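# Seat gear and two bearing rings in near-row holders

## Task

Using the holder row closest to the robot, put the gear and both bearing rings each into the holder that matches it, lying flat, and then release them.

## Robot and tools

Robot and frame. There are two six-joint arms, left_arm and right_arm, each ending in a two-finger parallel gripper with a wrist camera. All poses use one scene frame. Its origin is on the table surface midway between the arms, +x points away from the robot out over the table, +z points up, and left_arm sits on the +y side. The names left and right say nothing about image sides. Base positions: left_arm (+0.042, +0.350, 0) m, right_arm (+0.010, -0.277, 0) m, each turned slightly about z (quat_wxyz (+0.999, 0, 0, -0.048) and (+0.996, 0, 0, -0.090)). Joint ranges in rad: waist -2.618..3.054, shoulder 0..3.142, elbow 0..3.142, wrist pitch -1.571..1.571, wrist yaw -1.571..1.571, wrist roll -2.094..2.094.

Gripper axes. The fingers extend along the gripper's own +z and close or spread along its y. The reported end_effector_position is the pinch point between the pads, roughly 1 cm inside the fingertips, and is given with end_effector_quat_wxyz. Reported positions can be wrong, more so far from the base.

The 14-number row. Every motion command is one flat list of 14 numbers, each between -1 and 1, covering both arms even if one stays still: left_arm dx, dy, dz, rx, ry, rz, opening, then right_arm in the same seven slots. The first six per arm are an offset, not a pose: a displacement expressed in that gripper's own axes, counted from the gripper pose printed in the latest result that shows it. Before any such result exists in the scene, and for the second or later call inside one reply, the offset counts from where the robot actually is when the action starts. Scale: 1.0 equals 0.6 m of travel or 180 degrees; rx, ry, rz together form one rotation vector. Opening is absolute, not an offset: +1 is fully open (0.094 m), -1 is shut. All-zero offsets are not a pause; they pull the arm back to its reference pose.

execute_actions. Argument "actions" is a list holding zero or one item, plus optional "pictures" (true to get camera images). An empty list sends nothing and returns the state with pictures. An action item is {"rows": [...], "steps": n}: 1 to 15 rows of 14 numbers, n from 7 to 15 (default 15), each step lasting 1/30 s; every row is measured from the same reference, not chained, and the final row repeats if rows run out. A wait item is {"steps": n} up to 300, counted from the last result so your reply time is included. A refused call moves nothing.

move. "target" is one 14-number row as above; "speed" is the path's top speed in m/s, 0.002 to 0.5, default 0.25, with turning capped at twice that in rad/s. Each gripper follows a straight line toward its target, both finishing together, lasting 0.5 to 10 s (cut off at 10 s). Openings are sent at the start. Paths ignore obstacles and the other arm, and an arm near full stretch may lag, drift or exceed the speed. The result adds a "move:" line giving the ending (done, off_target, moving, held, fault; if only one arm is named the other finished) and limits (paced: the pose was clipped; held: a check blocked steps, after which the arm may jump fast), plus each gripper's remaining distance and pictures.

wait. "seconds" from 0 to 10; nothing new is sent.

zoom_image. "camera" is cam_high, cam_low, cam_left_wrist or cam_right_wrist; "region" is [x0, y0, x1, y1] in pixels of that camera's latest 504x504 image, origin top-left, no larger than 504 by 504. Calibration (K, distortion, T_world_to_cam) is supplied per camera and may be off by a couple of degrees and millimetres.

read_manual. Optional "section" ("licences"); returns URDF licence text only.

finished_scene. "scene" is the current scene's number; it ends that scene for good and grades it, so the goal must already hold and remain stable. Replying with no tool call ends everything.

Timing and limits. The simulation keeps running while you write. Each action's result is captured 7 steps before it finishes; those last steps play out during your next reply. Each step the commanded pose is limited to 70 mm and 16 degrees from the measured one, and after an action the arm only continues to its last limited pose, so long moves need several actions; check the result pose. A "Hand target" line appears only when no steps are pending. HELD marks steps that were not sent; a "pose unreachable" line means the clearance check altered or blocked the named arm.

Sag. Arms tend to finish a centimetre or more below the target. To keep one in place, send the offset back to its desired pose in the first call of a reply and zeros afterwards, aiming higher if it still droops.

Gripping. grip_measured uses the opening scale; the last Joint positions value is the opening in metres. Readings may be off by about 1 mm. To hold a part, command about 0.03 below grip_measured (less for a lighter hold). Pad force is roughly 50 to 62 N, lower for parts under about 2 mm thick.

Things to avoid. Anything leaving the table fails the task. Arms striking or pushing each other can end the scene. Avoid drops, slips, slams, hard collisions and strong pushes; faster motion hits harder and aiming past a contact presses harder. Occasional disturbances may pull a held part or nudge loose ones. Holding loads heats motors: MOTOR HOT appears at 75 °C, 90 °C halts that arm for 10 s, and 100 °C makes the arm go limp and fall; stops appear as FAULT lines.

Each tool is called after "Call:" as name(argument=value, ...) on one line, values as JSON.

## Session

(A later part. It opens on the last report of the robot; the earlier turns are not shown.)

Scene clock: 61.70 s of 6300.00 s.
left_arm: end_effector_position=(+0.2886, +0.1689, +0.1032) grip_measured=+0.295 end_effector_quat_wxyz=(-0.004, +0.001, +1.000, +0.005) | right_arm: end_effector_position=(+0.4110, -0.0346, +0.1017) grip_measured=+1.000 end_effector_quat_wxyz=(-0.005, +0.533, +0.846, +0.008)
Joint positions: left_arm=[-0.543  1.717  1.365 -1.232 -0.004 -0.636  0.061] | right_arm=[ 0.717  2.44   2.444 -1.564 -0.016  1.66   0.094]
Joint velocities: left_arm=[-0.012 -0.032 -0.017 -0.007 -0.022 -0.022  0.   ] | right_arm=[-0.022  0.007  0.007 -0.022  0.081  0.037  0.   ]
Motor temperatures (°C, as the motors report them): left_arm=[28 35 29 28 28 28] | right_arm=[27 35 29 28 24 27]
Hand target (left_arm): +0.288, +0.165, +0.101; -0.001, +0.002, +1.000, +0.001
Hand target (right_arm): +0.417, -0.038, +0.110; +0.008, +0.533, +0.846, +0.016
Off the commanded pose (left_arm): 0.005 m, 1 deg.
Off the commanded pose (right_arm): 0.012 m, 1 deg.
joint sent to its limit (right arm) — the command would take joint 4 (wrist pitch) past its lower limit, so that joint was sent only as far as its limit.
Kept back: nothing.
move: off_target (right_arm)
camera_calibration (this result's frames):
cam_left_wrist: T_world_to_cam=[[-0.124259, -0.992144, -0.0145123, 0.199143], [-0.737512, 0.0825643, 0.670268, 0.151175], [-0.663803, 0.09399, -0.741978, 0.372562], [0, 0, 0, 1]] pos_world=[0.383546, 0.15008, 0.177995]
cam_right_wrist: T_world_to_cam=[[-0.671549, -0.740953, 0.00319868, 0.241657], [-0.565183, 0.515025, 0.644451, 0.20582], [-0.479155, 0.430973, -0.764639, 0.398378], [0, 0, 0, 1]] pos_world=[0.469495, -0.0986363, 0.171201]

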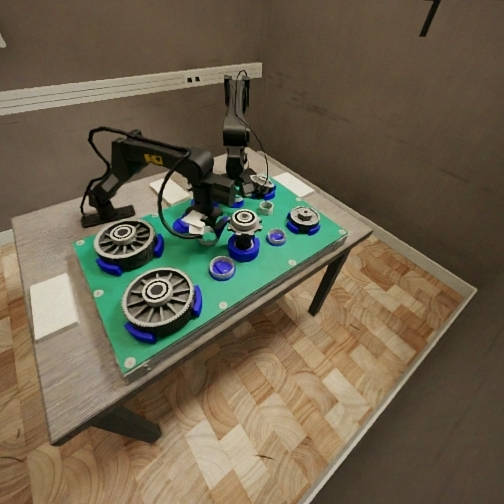

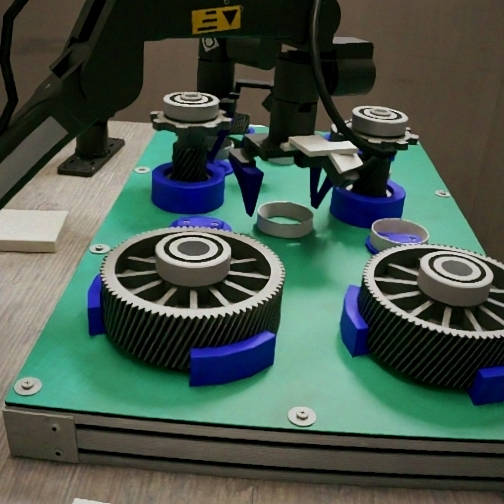

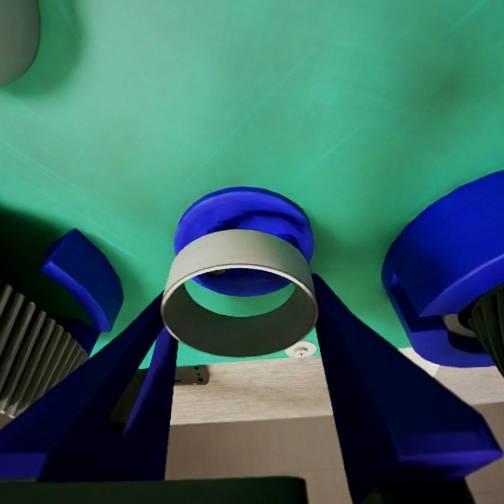

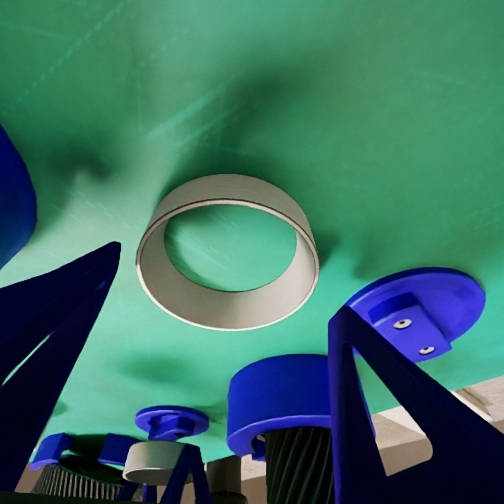

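Call:
move(target=[0,0,0.035,0,0,0,0.22,-0.014,0.006,0.038,0,0,0,1], speed=0.025)

Call:
move(target=[0,0,0.005,0,0,0,0.22,0,0,0,0,0,0,0.51])

Scene clock: 63.30 s of 6300.00 s.
left_arm: end_effector_position=(+0.2879, +0.1681, +0.0857) grip_measured=+0.295 end_effector_quat_wxyz=(-0.007, +0.001, +1.000, +0.003) | right_arm: end_effector_position=(+0.4159, -0.0354, +0.0798) grip_measured=+1.000 end_effector_quat_wxyz=(-0.008, +0.532, +0.847, +0.009)
Joint positions: left_arm=[-0.543  1.727  1.306 -1.164  0.003 -0.636  0.061] | right_arm=[ 0.708  2.44   2.355 -1.479 -0.022  1.649  0.094]
Joint velocities: left_arm=[-0.002  0.012  0.022  0.037 -0.022  0.022 -0.   ] | right_arm=[ 0.017 -0.002 -0.012  0.022  0.037  0.022  0.   ]
Motor temperatures (°C, as the motors report them): left_arm=[28 34 29 28 28 28] | right_arm=[27 36 29 28 24 27]
Hand target (left_arm): +0.289, +0.169, +0.082; -0.004, +0.001, +1.000, +0.005
Hand target (right_arm): +0.418, -0.040, +0.079; -0.005, +0.533, +0.846, +0.008
Off the commanded pose (left_arm): 0.004 m, 0 deg.
Off the commanded pose (right_arm): 0.005 m, 0 deg.
Kept back: nothing.
move: done
camera_calibration (this result's frames):
cam_left_wrist: T_world_to_cam=[[-0.124226, -0.992208, -0.00957324, 0.197581], [-0.734665, 0.0854873, 0.673022, 0.160887], [-0.66696, 0.0906397, -0.73956, 0.360402], [0, 0, 0, 1]] pos_world=[0.383116, 0.149621, 0.16015]
cam_right_wrist: T_world_to_cam=[[-0.6698, -0.742531, 0.0039776, 0.243571], [-0.563293, 0.511594, 0.648824, 0.221832], [-0.483807, 0.432342, -0.760928, 0.386044], [0, 0, 0, 1]] pos_world=[0.474871, -0.0995321, 0.148853]

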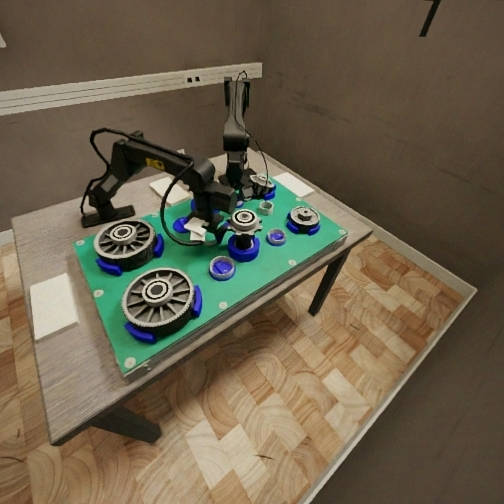

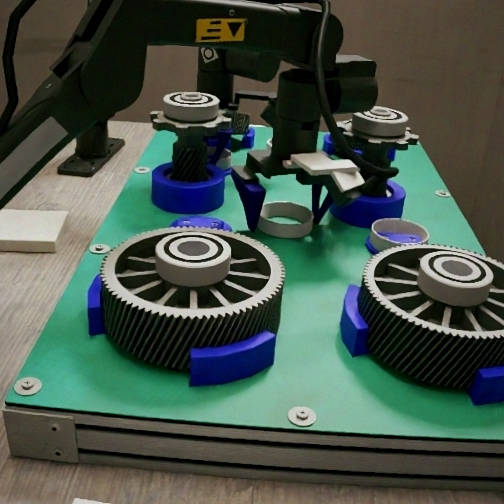

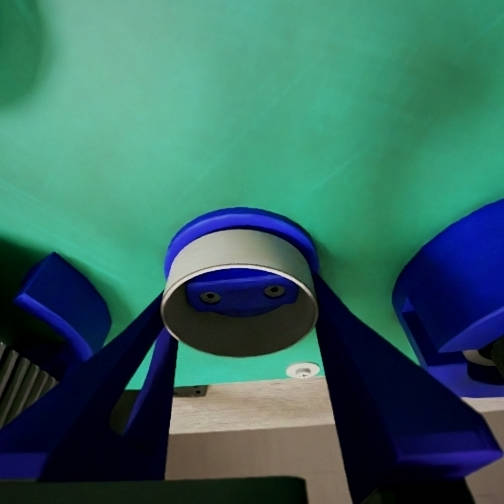

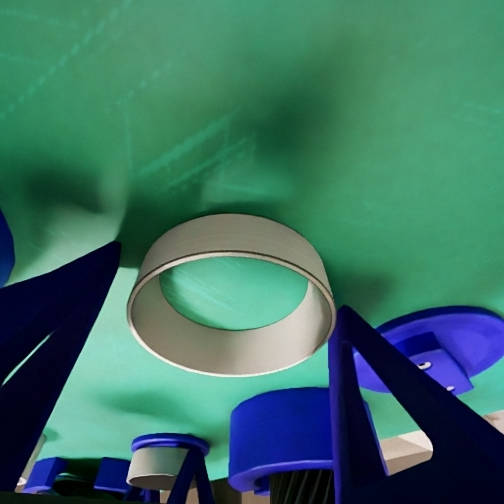

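Scene clock: 64.00 s of 6300.00 s.
left_arm: end_effector_position=(+0.2879, +0.1681, +0.0857) grip_measured=+0.295 end_effector_quat_wxyz=(-0.007, +0.001, +1.000, +0.003) | right_arm: end_effector_position=(+0.4161, -0.0350, +0.0798) grip_measured=+0.570 end_effector_quat_wxyz=(-0.008, +0.532, +0.847, +0.009)
Joint positions: left_arm=[-0.543  1.727  1.306 -1.164  0.003 -0.636  0.061] | right_arm=[ 0.708  2.44   2.355 -1.477 -0.023  1.649  0.074]
Joint velocities: left_arm=[ 0.012  0.002  0.012 -0.007 -0.037 -0.022  0.   ] | right_arm=[-0.007  0.002 -0.002  0.022 -0.022  0.007 -0.   ]
Motor temperatures (°C, as the motors report them): left_arm=[28 34 29 28 28 28] | right_arm=[27 36 29 28 24 27]
Hand target (left_arm): +0.288, +0.168, +0.083; -0.007, +0.001, +1.000, +0.003
Hand target (right_arm): +0.416, -0.035, +0.080; -0.008, +0.532, +0.847, +0.008
Off the commanded pose (left_arm): 0.003 m, 0 deg.
Off the commanded pose (right_arm): 0.000 m, 0 deg.
Kept back: nothing.
move: done
camera_calibration (this result's frames):
cam_left_wrist: T_world_to_cam=[[-0.124226, -0.992208, -0.00957324, 0.197581], [-0.734665, 0.0854873, 0.673022, 0.160887], [-0.66696, 0.0906397, -0.73956, 0.360402], [0, 0, 0, 1]] pos_world=[0.383116, 0.149621, 0.16015]
cam_right_wrist: T_world_to_cam=[[-0.669795, -0.742543, 0.00217574, 0.244135], [-0.56378, 0.510448, 0.649303, 0.22189], [-0.483246, 0.433674, -0.760526, 0.385781], [0, 0, 0, 1]] pos_world=[0.475045, -0.0992856, 0.148791]

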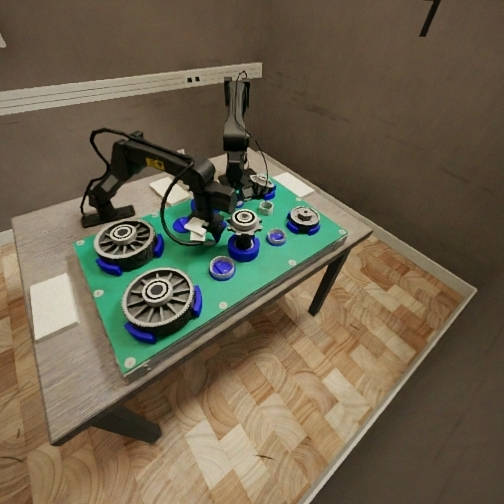

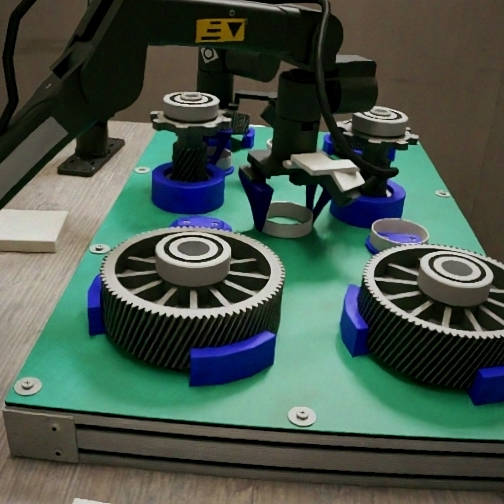

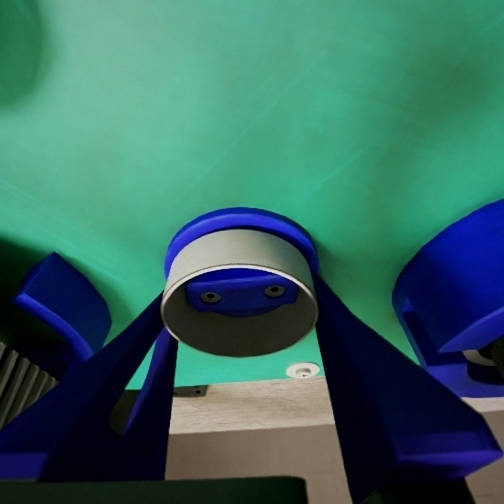

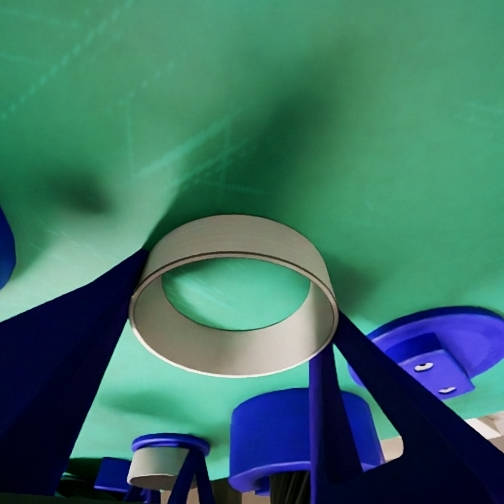

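Call:
move(target=[0,0,0,0,0,0,0.6,0,0,-0.055,0,0,0,0.51], speed=0.06)

Call:
move(target=[0,0.02,-0.16,0,0,0,0.6,0.026,-0.2,-0.025,0,0,0,0.51], speed=0.12)

Call:
move(target=[0,0.2,0,0,0,0,0.8,0,0,0,0,0,0,0.51])

Scene clock: 65.07 s of 6300.00 s.
left_arm: end_effector_position=(+0.2879, +0.1681, +0.0857) grip_measured=+0.598 end_effector_quat_wxyz=(-0.007, +0.001, +1.000, +0.003) | right_arm: end_effector_position=(+0.4126, -0.0367, +0.0886) grip_measured=+0.570 end_effector_quat_wxyz=(-0.014, +0.532, +0.847, -0.001)
Joint positions: left_arm=[-0.543  1.727  1.306 -1.164  0.003 -0.636  0.075] | right_arm=[ 0.708  2.467  2.441 -1.559 -0.025  1.649  0.074]
Joint velocities: left_arm=[-0.007  0.022 -0.007 -0.007 -0.037  0.007 -0.001] | right_arm=[-0.002  0.007  0.007 -0.022  0.022 -0.037  0.   ]
Motor temperatures (°C, as the motors report them): left_arm=[28 34 29 28 28 28] | right_arm=[27 36 29 28 24 27]
Hand target (left_arm): +0.288, +0.168, +0.086; -0.007, +0.001, +1.000, +0.003
Hand target (right_arm): +0.416, -0.036, +0.112; -0.002, +0.532, +0.847, +0.022
Off the commanded pose (left_arm): 0.000 m, 0 deg.
Off the commanded pose (right_arm): 0.024 m, 1 deg.
joint sent to its limit (right arm) — the command would take joint 4 (wrist pitch) past its lower limit, so that joint was sent only as far as its limit.
Kept back: nothing.
move: off_target (right_arm)
camera_calibration (this result's frames):
cam_left_wrist: T_world_to_cam=[[-0.124226, -0.992208, -0.00957324, 0.197581], [-0.734665, 0.0854873, 0.673022, 0.160887], [-0.66696, 0.0906397, -0.73956, 0.360402], [0, 0, 0, 1]] pos_world=[0.383116, 0.149621, 0.16015]
cam_right_wrist: T_world_to_cam=[[-0.669517, -0.742405, 0.0241211, 0.238392], [-0.549813, 0.517146, 0.655947, 0.208912], [-0.499452, 0.425906, -0.754421, 0.397335], [0, 0, 0, 1]] pos_world=[0.47292, -0.100282, 0.156973]

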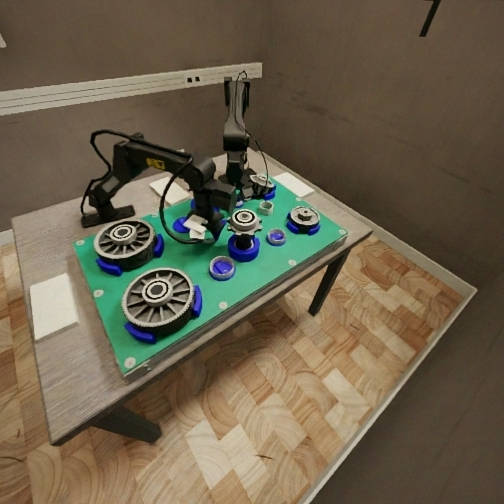

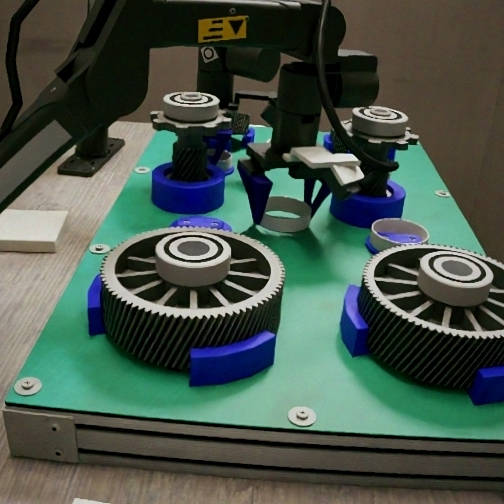

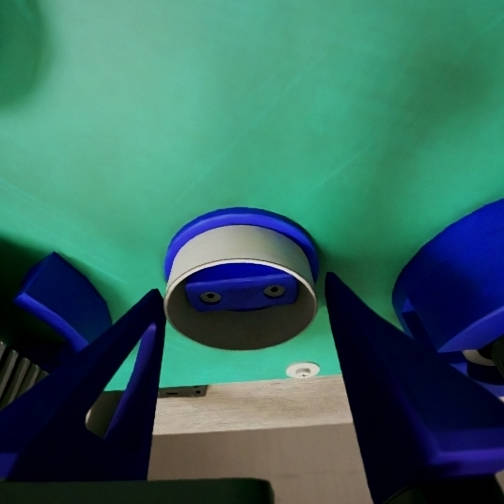

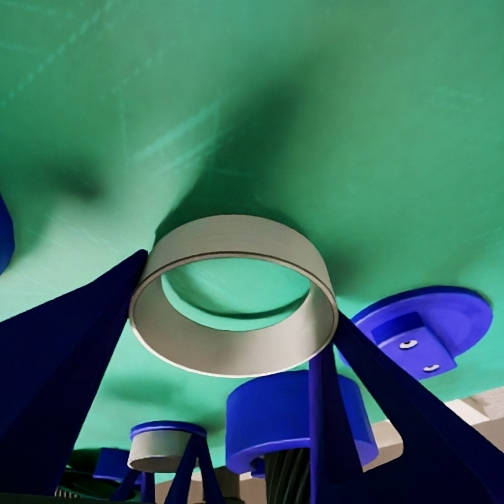

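Scene clock: 66.67 s of 6300.00 s.
left_arm: end_effector_position=(+0.2857, +0.1793, +0.1722) grip_measured=+0.598 end_effector_quat_wxyz=(-0.016, +0.001, +1.000, +0.010) | right_arm: end_effector_position=(+0.3034, -0.0739, +0.0951) grip_measured=+0.569 end_effector_quat_wxyz=(-0.019, +0.531, +0.847, -0.009)
Joint positions: left_arm=[-0.517  1.714  1.635 -1.529  0.003 -0.61   0.075] | right_arm=[ 0.771  1.935  1.608 -1.276 -0.028  1.709  0.074]
Joint velocities: left_arm=[ 0.002  0.002  0.012 -0.051  0.051 -0.007 -0.002] | right_arm=[-0.002 -0.007  0.002  0.007 -0.037 -0.007  0.   ]
Motor temperatures (°C, as the motors report them): left_arm=[28 34 29 28 28 28] | right_arm=[27 37 29 28 24 27]
Hand target (left_arm): +0.289, +0.181, +0.181; -0.007, +0.001, +1.000, +0.003
Hand target (right_arm): +0.300, -0.075, +0.107; -0.014, +0.532, +0.847, -0.001
Off the commanded pose (left_arm): 0.010 m, 1 deg.
Off the commanded pose (right_arm): 0.012 m, 1 deg.
Kept back: nothing.
move: off_target (right_arm)
camera_calibration (this result's frames):
cam_left_wrist: T_world_to_cam=[[-0.12487, -0.991977, -0.0197509, 0.211135], [-0.721991, 0.0771936, 0.687583, 0.0954651], [-0.680542, 0.100118, -0.725837, 0.421801], [0, 0, 0, 1]] pos_world=[0.382343, 0.159841, 0.244689]
cam_right_wrist: T_world_to_cam=[[-0.666954, -0.743844, 0.0432297, 0.134877], [-0.539444, 0.522076, 0.660633, 0.16071], [-0.513977, 0.417292, -0.749463, 0.366837], [0, 0, 0, 1]] pos_world=[0.365197, -0.136654, 0.16293]

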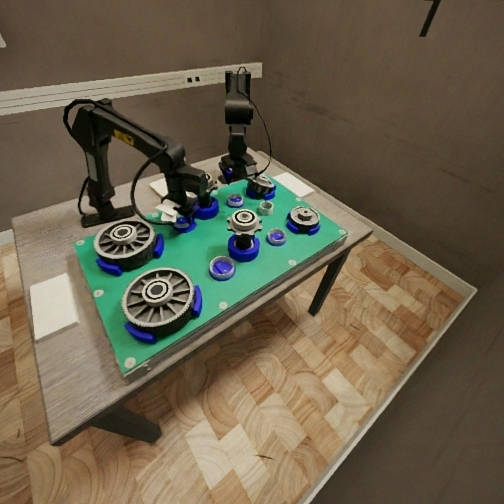

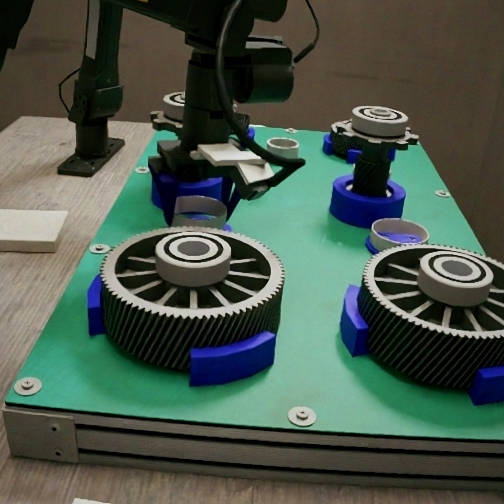

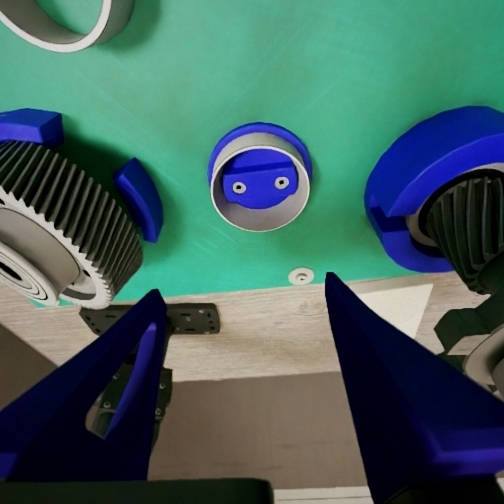

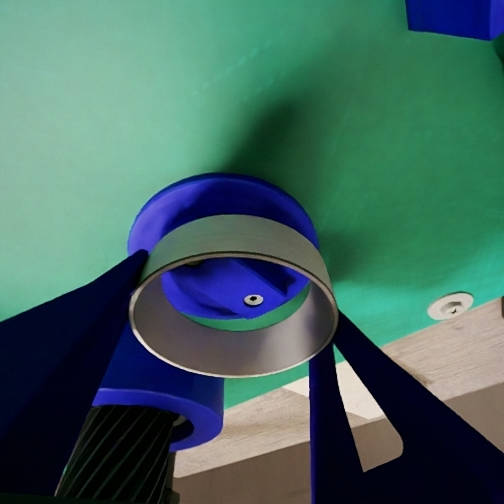

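Scene clock: 67.83 s of 6300.00 s.
left_arm: end_effector_position=(+0.2867, +0.2960, +0.1707) grip_measured=+0.798 end_effector_quat_wxyz=(-0.023, -0.003, +1.000, +0.011) | right_arm: end_effector_position=(+0.3034, -0.0738, +0.0951) grip_measured=+0.569 end_effector_quat_wxyz=(-0.020, +0.531, +0.847, -0.009)
Joint positions: left_arm=[-0.133  1.545  1.449 -1.525 -0.01  -0.234  0.084] | right_arm=[ 0.771  1.935  1.608 -1.276 -0.028  1.709  0.074]
Joint velocities: left_arm=[-0.007  0.012  0.007 -0.051 -0.007  0.081  0.001] | right_arm=[-0.002 -0.002 -0.007  0.007 -0.081 -0.022  0.001]
Motor temperatures (°C, as the motors report them): left_arm=[28 34 29 28 28 28] | right_arm=[27 36 29 28 24 27]
Hand target (left_arm): +0.284, +0.297, +0.172; -0.019, +0.001, +1.000, +0.009
Hand target (right_arm): +0.303, -0.074, +0.095; -0.019, +0.531, +0.847, -0.009
Off the commanded pose (left_arm): 0.005 m, 1 deg.
Off the commanded pose (right_arm): 0.000 m, 0 deg.
Kept back: nothing.
move: done
camera_calibration (this result's frames):
cam_left_wrist: T_world_to_cam=[[-0.117033, -0.992915, -0.0205617, 0.325089], [-0.712866, 0.0695733, 0.697841, 0.0860796], [-0.691466, 0.0963285, -0.715958, 0.412215], [0, 0, 0, 1]] pos_world=[0.384442, 0.277089, 0.241743]
cam_right_wrist: T_world_to_cam=[[-0.666954, -0.743854, 0.0430414, 0.134928], [-0.539151, 0.521671, 0.661193, 0.160436], [-0.514285, 0.41778, -0.74898, 0.366837], [0, 0, 0, 1]] pos_world=[0.365148, -0.136585, 0.162868]

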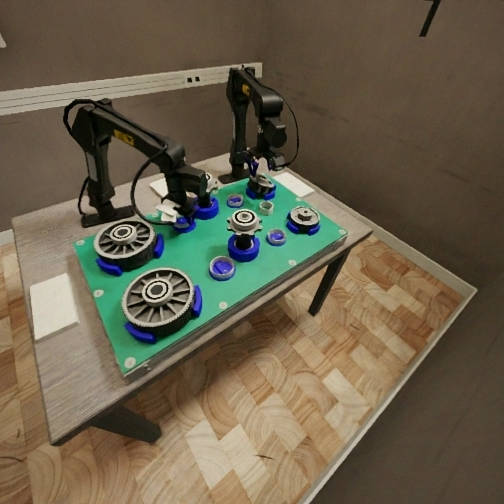

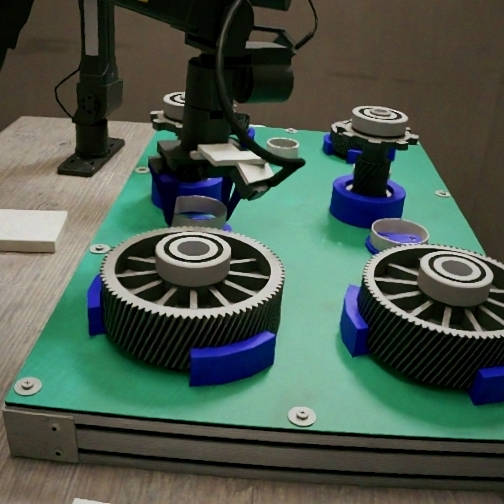

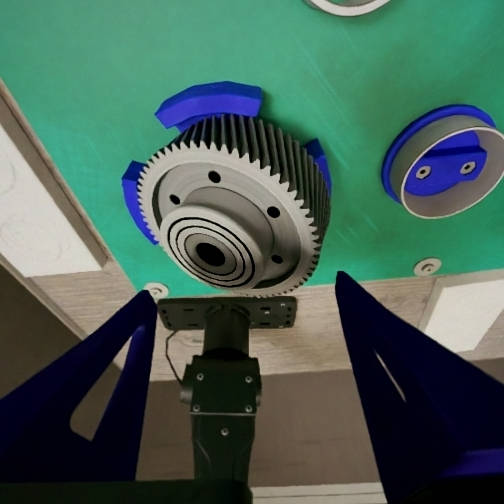

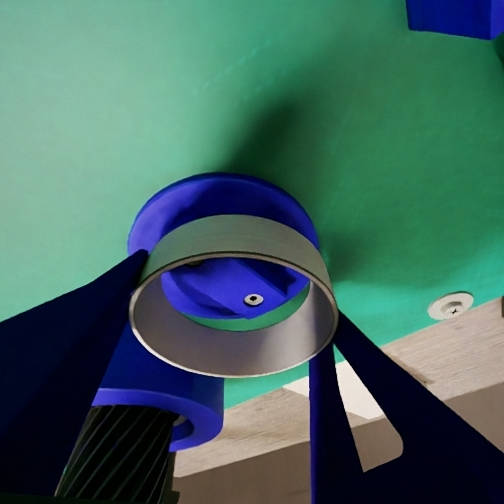

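Call:
move(target=[0.0,0.028,0.055,0.006,-0.014,0,0.8,0.004,0.01,0.022,0,-0.012,0,0.51], speed=0.03)

Scene clock: 71.63 s of 6300.00 s.
left_arm: end_effector_position=(+0.2819, +0.3058, +0.1454) grip_measured=+0.798 end_effector_quat_wxyz=(-0.008, -0.001, +1.000, -0.010) | right_arm: end_effector_position=(+0.3083, -0.0699, +0.0852) grip_measured=+0.569 end_effector_quat_wxyz=(-0.008, +0.531, +0.847, -0.014)
Joint positions: left_arm=[-0.074  1.475  1.284 -1.391  0.022 -0.172  0.084] | right_arm=[ 0.784  1.964  1.608 -1.248 -0.004  1.724  0.074]
Joint velocities: left_arm=[-0.002  0.012  0.002  0.037 -0.051  0.007  0.   ] | right_arm=[-0.002  0.012 -0.012  0.007 -0.022 -0.037 -0.002]
Motor temperatures (°C, as the motors report them): left_arm=[28 33 29 28 28 28] | right_arm=[27 36 29 28 24 27]
Hand target (left_arm): +0.285, +0.312, +0.138; -0.002, -0.003, +1.000, +0.001
Hand target (right_arm): +0.307, -0.069, +0.082; -0.004, +0.530, +0.848, -0.019
Off the commanded pose (left_arm): 0.011 m, 1 deg.
Off the commanded pose (right_arm): 0.004 m, 1 deg.
Kept back: nothing.
move: off_target (left_arm)
camera_calibration (this result's frames):
cam_left_wrist: T_world_to_cam=[[-0.119393, -0.992713, 0.0162957, 0.32902], [-0.733653, 0.0992708, 0.672234, 0.100188], [-0.668953, 0.0683045, -0.74016, 0.395613], [0, 0, 0, 1]] pos_world=[0.377432, 0.289654, 0.220106]
cam_right_wrist: T_world_to_cam=[[-0.668418, -0.742179, 0.0488708, 0.141592], [-0.547767, 0.535646, 0.642677, 0.172817], [-0.503159, 0.402807, -0.764577, 0.357165], [0, 0, 0, 1]] pos_world=[0.369017, -0.131351, 0.155095]

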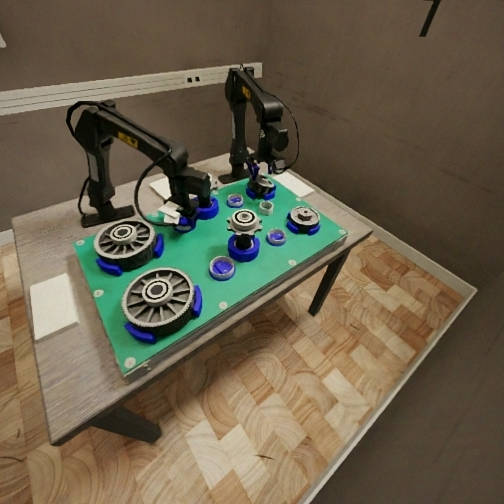

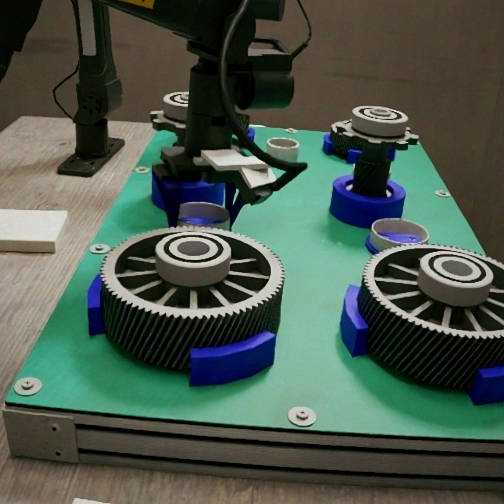

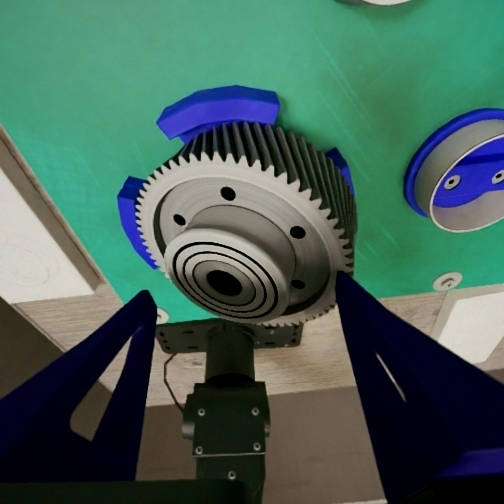

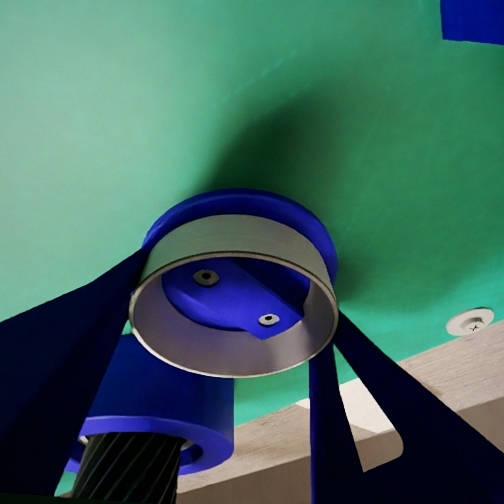

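Call:
move(target=[-0.002,0.016,0.0,0.1,0,0,0.45,0,0,0.006,0,0,0,0.8], speed=0.1)

Call:
move(target=[0,0,0.035,0,0,0,0.45,-0.02,0,-0.12,0,0,0,0.8], speed=0.06)

Scene clock: 74.13 s of 6300.00 s.
left_arm: end_effector_position=(+0.2835, +0.3140, +0.1476) grip_measured=+0.452 end_effector_quat_wxyz=(-0.006, -0.004, +0.987, -0.159) | right_arm: end_effector_position=(+0.3096, -0.0683, +0.0851) grip_measured=+0.798 end_effector_quat_wxyz=(-0.008, +0.531, +0.847, -0.010)
Joint positions: left_arm=[ 0.174  1.475  1.257 -1.391  0.318  0.077  0.068] | right_arm=[ 0.784  1.964  1.608 -1.24  -0.007  1.724  0.084]
Joint velocities: left_arm=[-0.002 -0.002  0.002 -0.037 -0.095 -0.022 -0.   ] | right_arm=[-0.002 -0.022 -0.002  0.037  0.066 -0.022 -0.001]
Motor temperatures (°C, as the motors report them): left_arm=[28 32 29 28 28 28] | right_arm=[27 35 29 28 24 27]
Hand target (left_arm): +0.282, +0.314, +0.144; -0.009, -0.003, +0.986, -0.167
Hand target (right_arm): +0.308, -0.070, +0.082; -0.008, +0.531, +0.847, -0.014
Off the commanded pose (left_arm): 0.003 m, 1 deg.
Off the commanded pose (right_arm): 0.004 m, 0 deg.
Kept back: nothing.
move: done
camera_calibration (this result's frames):
cam_left_wrist: T_world_to_cam=[[-0.111777, -0.944473, 0.308992, 0.276824], [-0.736871, 0.287397, 0.611902, 0.0498009], [-0.666728, -0.159291, -0.728079, 0.466805], [0, 0, 0, 1]] pos_world=[0.378872, 0.321498, 0.223861]
cam_right_wrist: T_world_to_cam=[[-0.668698, -0.742442, 0.0402907, 0.14447], [-0.550706, 0.530958, 0.644055, 0.173158], [-0.499566, 0.40849, -0.763917, 0.356335], [0, 0, 0, 1]] pos_world=[0.369978, -0.130238, 0.154866]

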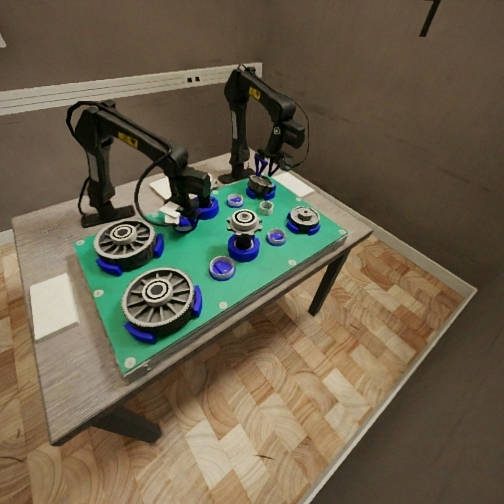

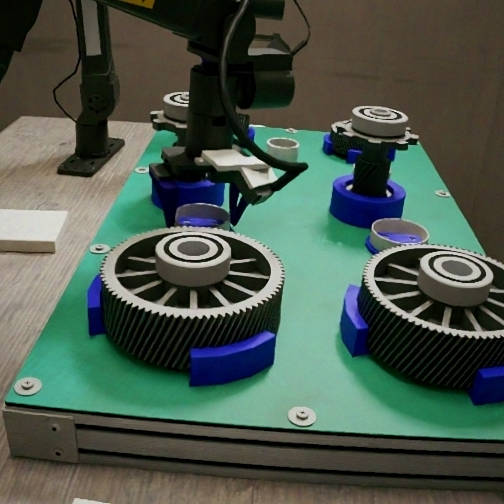

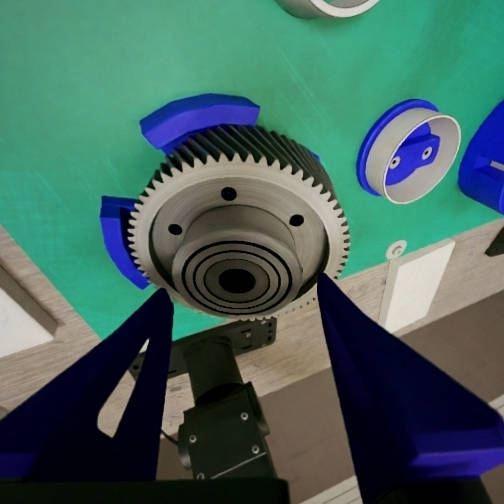

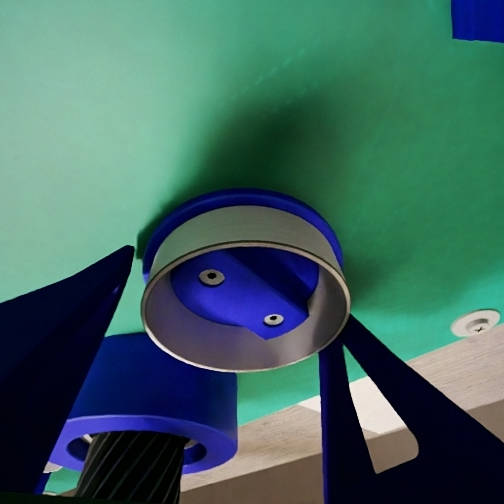

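Scene clock: 75.87 s of 6300.00 s.
left_arm: end_effector_position=(+0.2831, +0.3101, +0.1307) grip_measured=+0.452 end_effector_quat_wxyz=(-0.009, -0.007, +0.987, -0.159) | right_arm: end_effector_position=(+0.3121, -0.0774, +0.1525) grip_measured=+0.798 end_effector_quat_wxyz=(-0.012, +0.531, +0.847, -0.012)
Joint positions: left_arm=[ 0.158  1.475  1.19  -1.322  0.318  0.054  0.068] | right_arm=[ 0.758  1.964  1.876 -1.515 -0.011  1.696  0.084]
Joint velocities: left_arm=[ 0.002 -0.017 -0.002 -0.022  0.066  0.007 -0.   ] | right_arm=[-0.007  0.002  0.007 -0.022  0.007 -0.037 -0.001]
Motor temperatures (°C, as the motors report them): left_arm=[28 32 29 28 28 28] | right_arm=[27 35 29 28 24 27]
Hand target (left_arm): +0.284, +0.307, +0.128; -0.006, -0.004, +0.987, -0.159
Hand target (right_arm): +0.317, -0.079, +0.157; -0.008, +0.531, +0.847, -0.010
Off the commanded pose (left_arm): 0.004 m, 0 deg.
Off the commanded pose (right_arm): 0.006 m, 0 deg.
Kept back: nothing.
move: done
camera_calibration (this result's frames):
cam_left_wrist: T_world_to_cam=[[-0.105753, -0.945097, 0.309204, 0.276748], [-0.734854, 0.283765, 0.616009, 0.0609889], [-0.66993, -0.162075, -0.724517, 0.454844], [0, 0, 0, 1]] pos_world=[0.378798, 0.317966, 0.206401]
cam_right_wrist: T_world_to_cam=[[-0.667009, -0.743626, 0.0460239, 0.135185], [-0.546385, 0.530216, 0.648332, 0.133914], [-0.50652, 0.407297, -0.759965, 0.414268], [0, 0, 0, 1]] pos_world=[0.373173, -0.139206, 0.221787]

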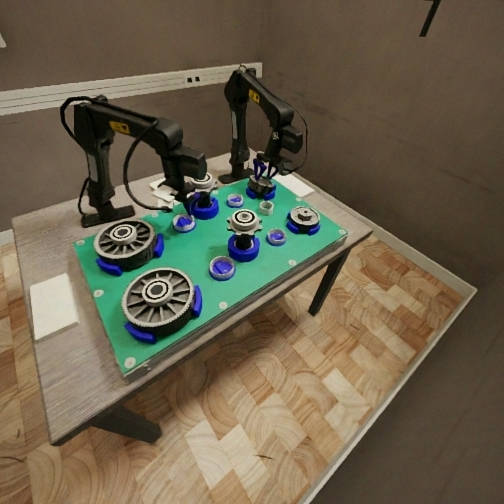

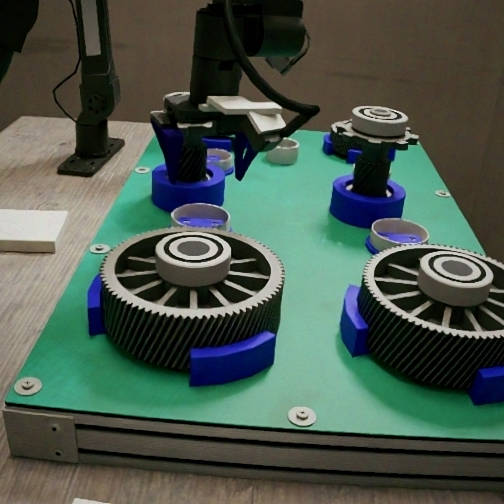

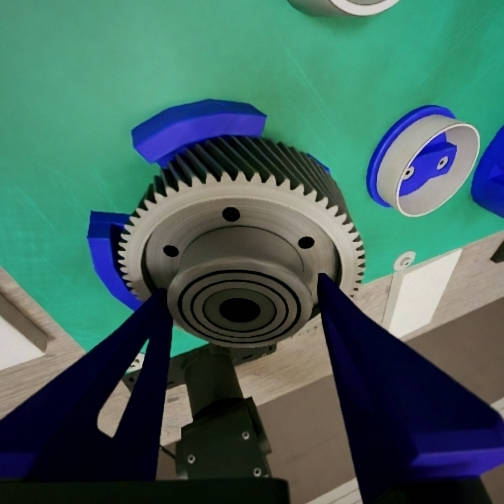

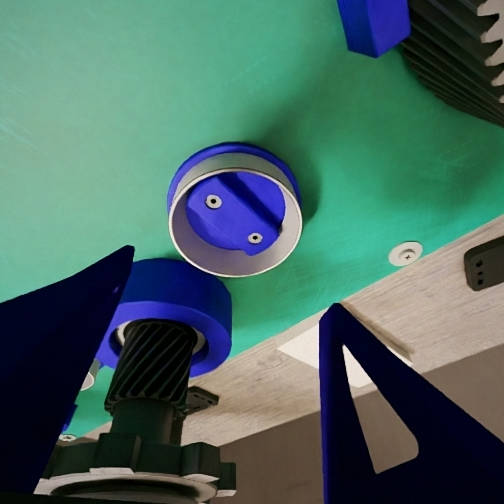

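Call:
move(target=[0.004,0,0.016,0,0,0,0.45,0,0,0,0,0,0,0.8], speed=0.03)

Call:
move(target=[0,0,0,0,0,0,0.05,0,0,0,0,0,0,0.8])

Call:
move(target=[0,0.01,-0.03,-0.1,0,0,0.05,0,0,0,0,0,0,0.8], speed=0.1)

Scene clock: 76.87 s of 6300.00 s.
left_arm: end_effector_position=(+0.2794, +0.3098, +0.1231) grip_measured=+0.452 end_effector_quat_wxyz=(-0.016, -0.011, +0.987, -0.159) | right_arm: end_effector_position=(+0.3116, -0.0771, +0.1525) grip_measured=+0.798 end_effector_quat_wxyz=(-0.013, +0.530, +0.848, -0.012)
Joint positions: left_arm=[ 0.158  1.475  1.159 -1.305  0.318  0.049  0.068] | right_arm=[ 0.758  1.964  1.876 -1.516 -0.014  1.695  0.084]
Joint velocities: left_arm=[-0.002  0.007 -0.012  0.037 -0.11  -0.022  0.001] | right_arm=[ 0.002  0.002 -0.002  0.037 -0.022 -0.022 -0.   ]
Motor temperatures (°C, as the motors report them): left_arm=[28 32 29 28 28 28] | right_arm=[27 35 29 28 24 27]
Hand target (left_arm): +0.281, +0.307, +0.122; -0.009, -0.007, +0.987, -0.159
Hand target (right_arm): +0.312, -0.077, +0.153; -0.012, +0.531, +0.847, -0.012
Off the commanded pose (left_arm): 0.003 m, 1 deg.
Off the commanded pose (right_arm): 0.001 m, 0 deg.
Kept back: nothing.
move: done
camera_calibration (this result's frames):
cam_left_wrist: T_world_to_cam=[[-0.0963059, -0.945386, 0.311402, 0.275656], [-0.72696, 0.280508, 0.626772, 0.0604924], [-0.679892, -0.166015, -0.714273, 0.449637], [0, 0, 0, 1]] pos_world=[0.376227, 0.318279, 0.197408]
cam_right_wrist: T_world_to_cam=[[-0.666678, -0.743904, 0.0463287, 0.13488], [-0.544828, 0.528799, 0.650795, 0.132482], [-0.508628, 0.40863, -0.757839, 0.414322], [0, 0, 0, 1]] pos_world=[0.372837, -0.139023, 0.221522]

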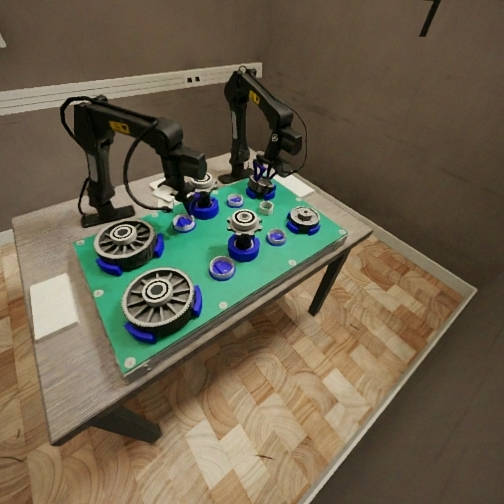

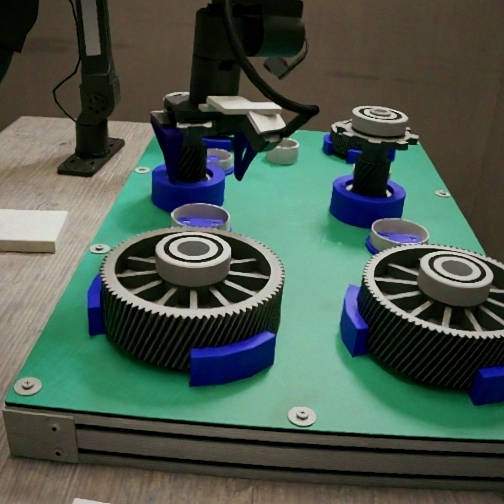

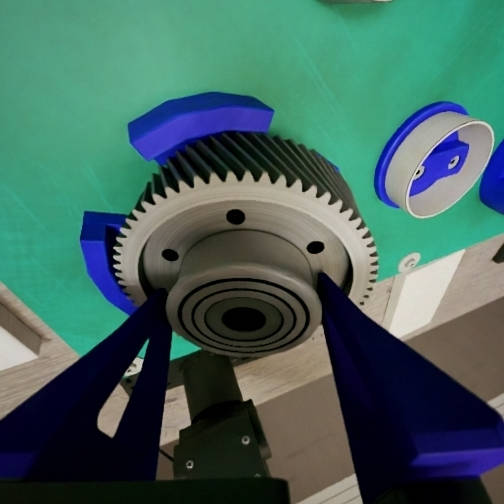

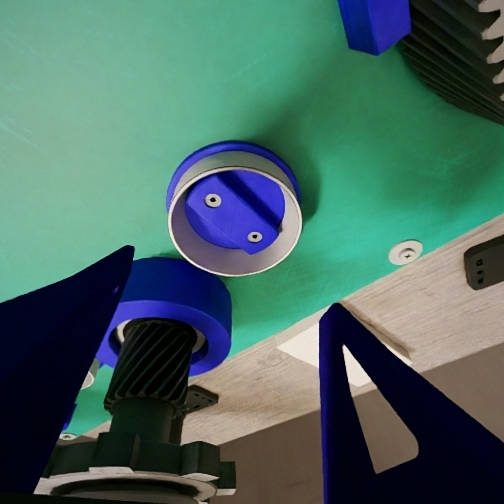

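Scene clock: 77.37 s of 6300.00 s.
left_arm: end_effector_position=(+0.2796, +0.3087, +0.1234) grip_measured=+0.233 end_effector_quat_wxyz=(-0.016, -0.010, +0.987, -0.162) | right_arm: end_effector_position=(+0.3113, -0.0766, +0.1525) grip_measured=+0.798 end_effector_quat_wxyz=(-0.015, +0.530, +0.847, -0.011)
Joint positions: left_arm=[ 0.157  1.475  1.159 -1.304  0.323  0.049  0.058] | right_arm=[ 0.758  1.964  1.876 -1.516 -0.017  1.695  0.084]
Joint velocities: left_arm=[-0.007 -0.012  0.012  0.022  0.022  0.007 -0.   ] | right_arm=[ 0.012 -0.012 -0.002  0.022 -0.022 -0.037 -0.   ]
Motor temperatures (°C, as the motors report them): left_arm=[28 32 29 28 28 28] | right_arm=[27 35 29 28 24 27]
Hand target (left_arm): +0.279, +0.310, +0.123; -0.016, -0.010, +0.987, -0.159
Hand target (right_arm): +0.312, -0.077, +0.153; -0.013, +0.530, +0.848, -0.012
Off the commanded pose (left_arm): 0.001 m, 0 deg.
Off the commanded pose (right_arm): 0.001 m, 0 deg.
Kept back: nothing.
move: done
camera_calibration (this result's frames):
cam_left_wrist: T_world_to_cam=[[-0.0969801, -0.943675, 0.316341, 0.273523], [-0.727184, 0.284195, 0.62485, 0.0598809], [-0.679558, -0.16944, -0.713787, 0.450636], [0, 0, 0, 1]] pos_world=[0.376304, 0.317455, 0.197715]
cam_right_wrist: T_world_to_cam=[[-0.666677, -0.743955, 0.0455365, 0.135138], [-0.54369, 0.527187, 0.65305, 0.131252], [-0.509846, 0.410616, -0.755944, 0.414234], [0, 0, 0, 1]] pos_world=[0.372649, -0.138749, 0.22127]

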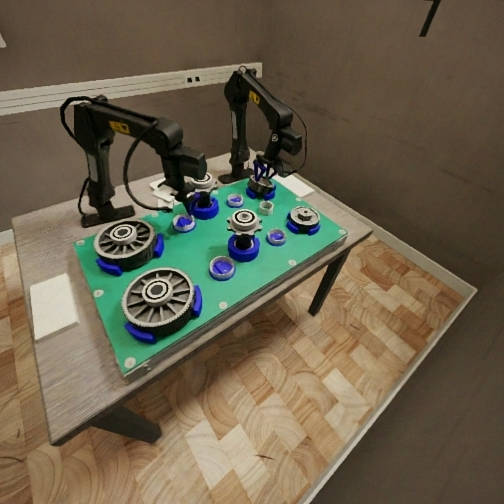

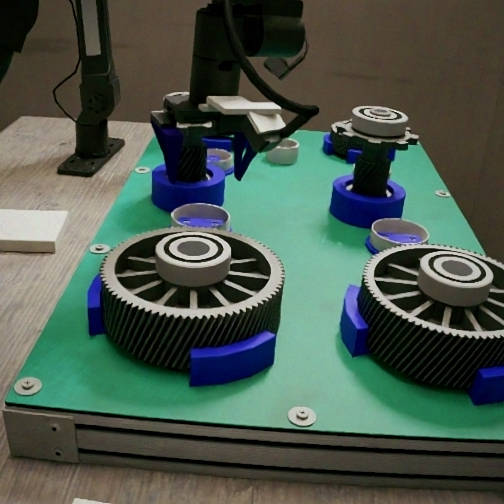

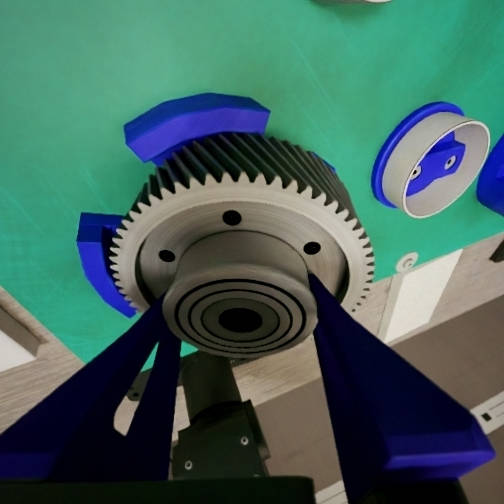

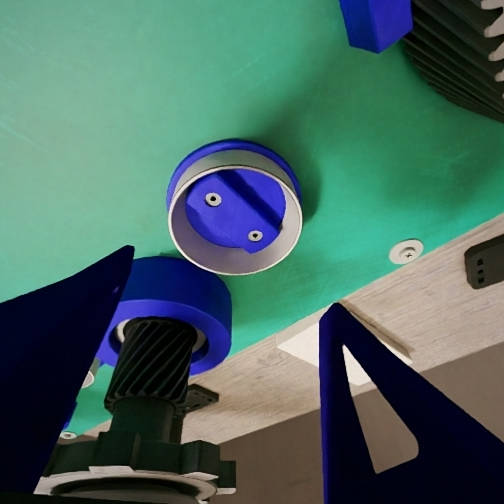

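Scene clock: 79.23 s of 6300.00 s.
left_arm: end_effector_position=(+0.2781, +0.3109, +0.1215) grip_measured=+0.233 end_effector_quat_wxyz=(-0.028, +0.001, +0.999, -0.029) | right_arm: end_effector_position=(+0.3110, -0.0761, +0.1525) grip_measured=+0.798 end_effector_quat_wxyz=(-0.016, +0.530, +0.847, -0.011)
Joint positions: left_arm=[-0.024  1.492  1.202 -1.33   0.064 -0.116  0.058] | right_arm=[ 0.758  1.964  1.876 -1.516 -0.02   1.695  0.084]
Joint velocities: left_arm=[-0.017 -0.027 -0.002 -0.066 -0.066  0.007  0.   ] | right_arm=[ 0.002  0.007  0.002  0.037 -0.022 -0.037 -0.   ]
Motor temperatures (°C, as the motors report them): left_arm=[28 32 29 28 28 28] | right_arm=[27 35 29 28 24 27]
Hand target (left_arm): +0.280, +0.321, +0.138; -0.015, -0.008, +1.000, -0.005
Hand target (right_arm): +0.311, -0.077, +0.153; -0.015, +0.530, +0.847, -0.011
Off the commanded pose (left_arm): 0.019 m, 3 deg.
Off the commanded pose (right_arm): 0.001 m, 0 deg.
Kept back: nothing.
move: off_target (left_arm)
camera_calibration (this result's frames):
cam_left_wrist: T_world_to_cam=[[-0.122584, -0.990676, 0.0594519, 0.329048], [-0.705326, 0.129105, 0.697027, 0.0927789], [-0.698203, 0.0435117, -0.714576, 0.387719], [0, 0, 0, 1]] pos_world=[0.376483, 0.297131, 0.192823]
cam_right_wrist: T_world_to_cam=[[-0.666677, -0.744003, 0.0447443, 0.135396], [-0.542549, 0.52557, 0.655299, 0.130023], [-0.511061, 0.412597, -0.754043, 0.414141], [0, 0, 0, 1]] pos_world=[0.37246, -0.138474, 0.221018]

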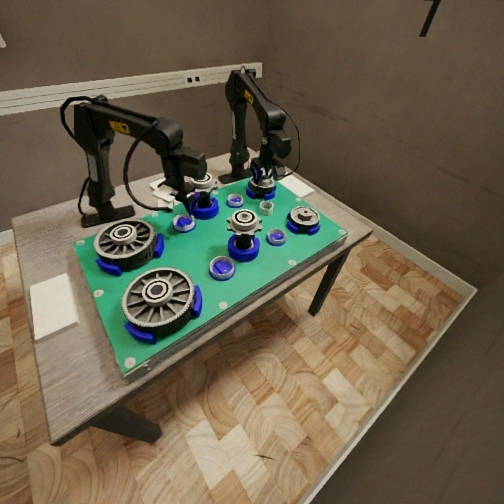

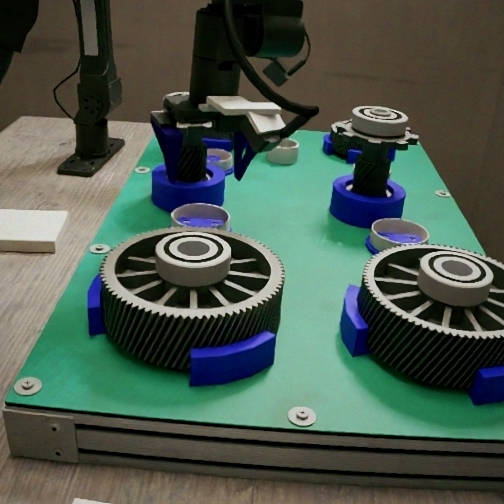

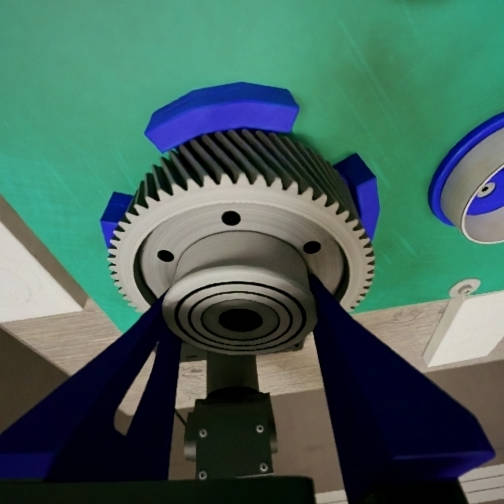

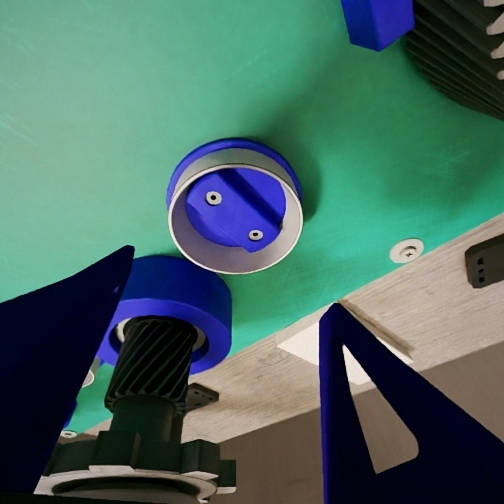

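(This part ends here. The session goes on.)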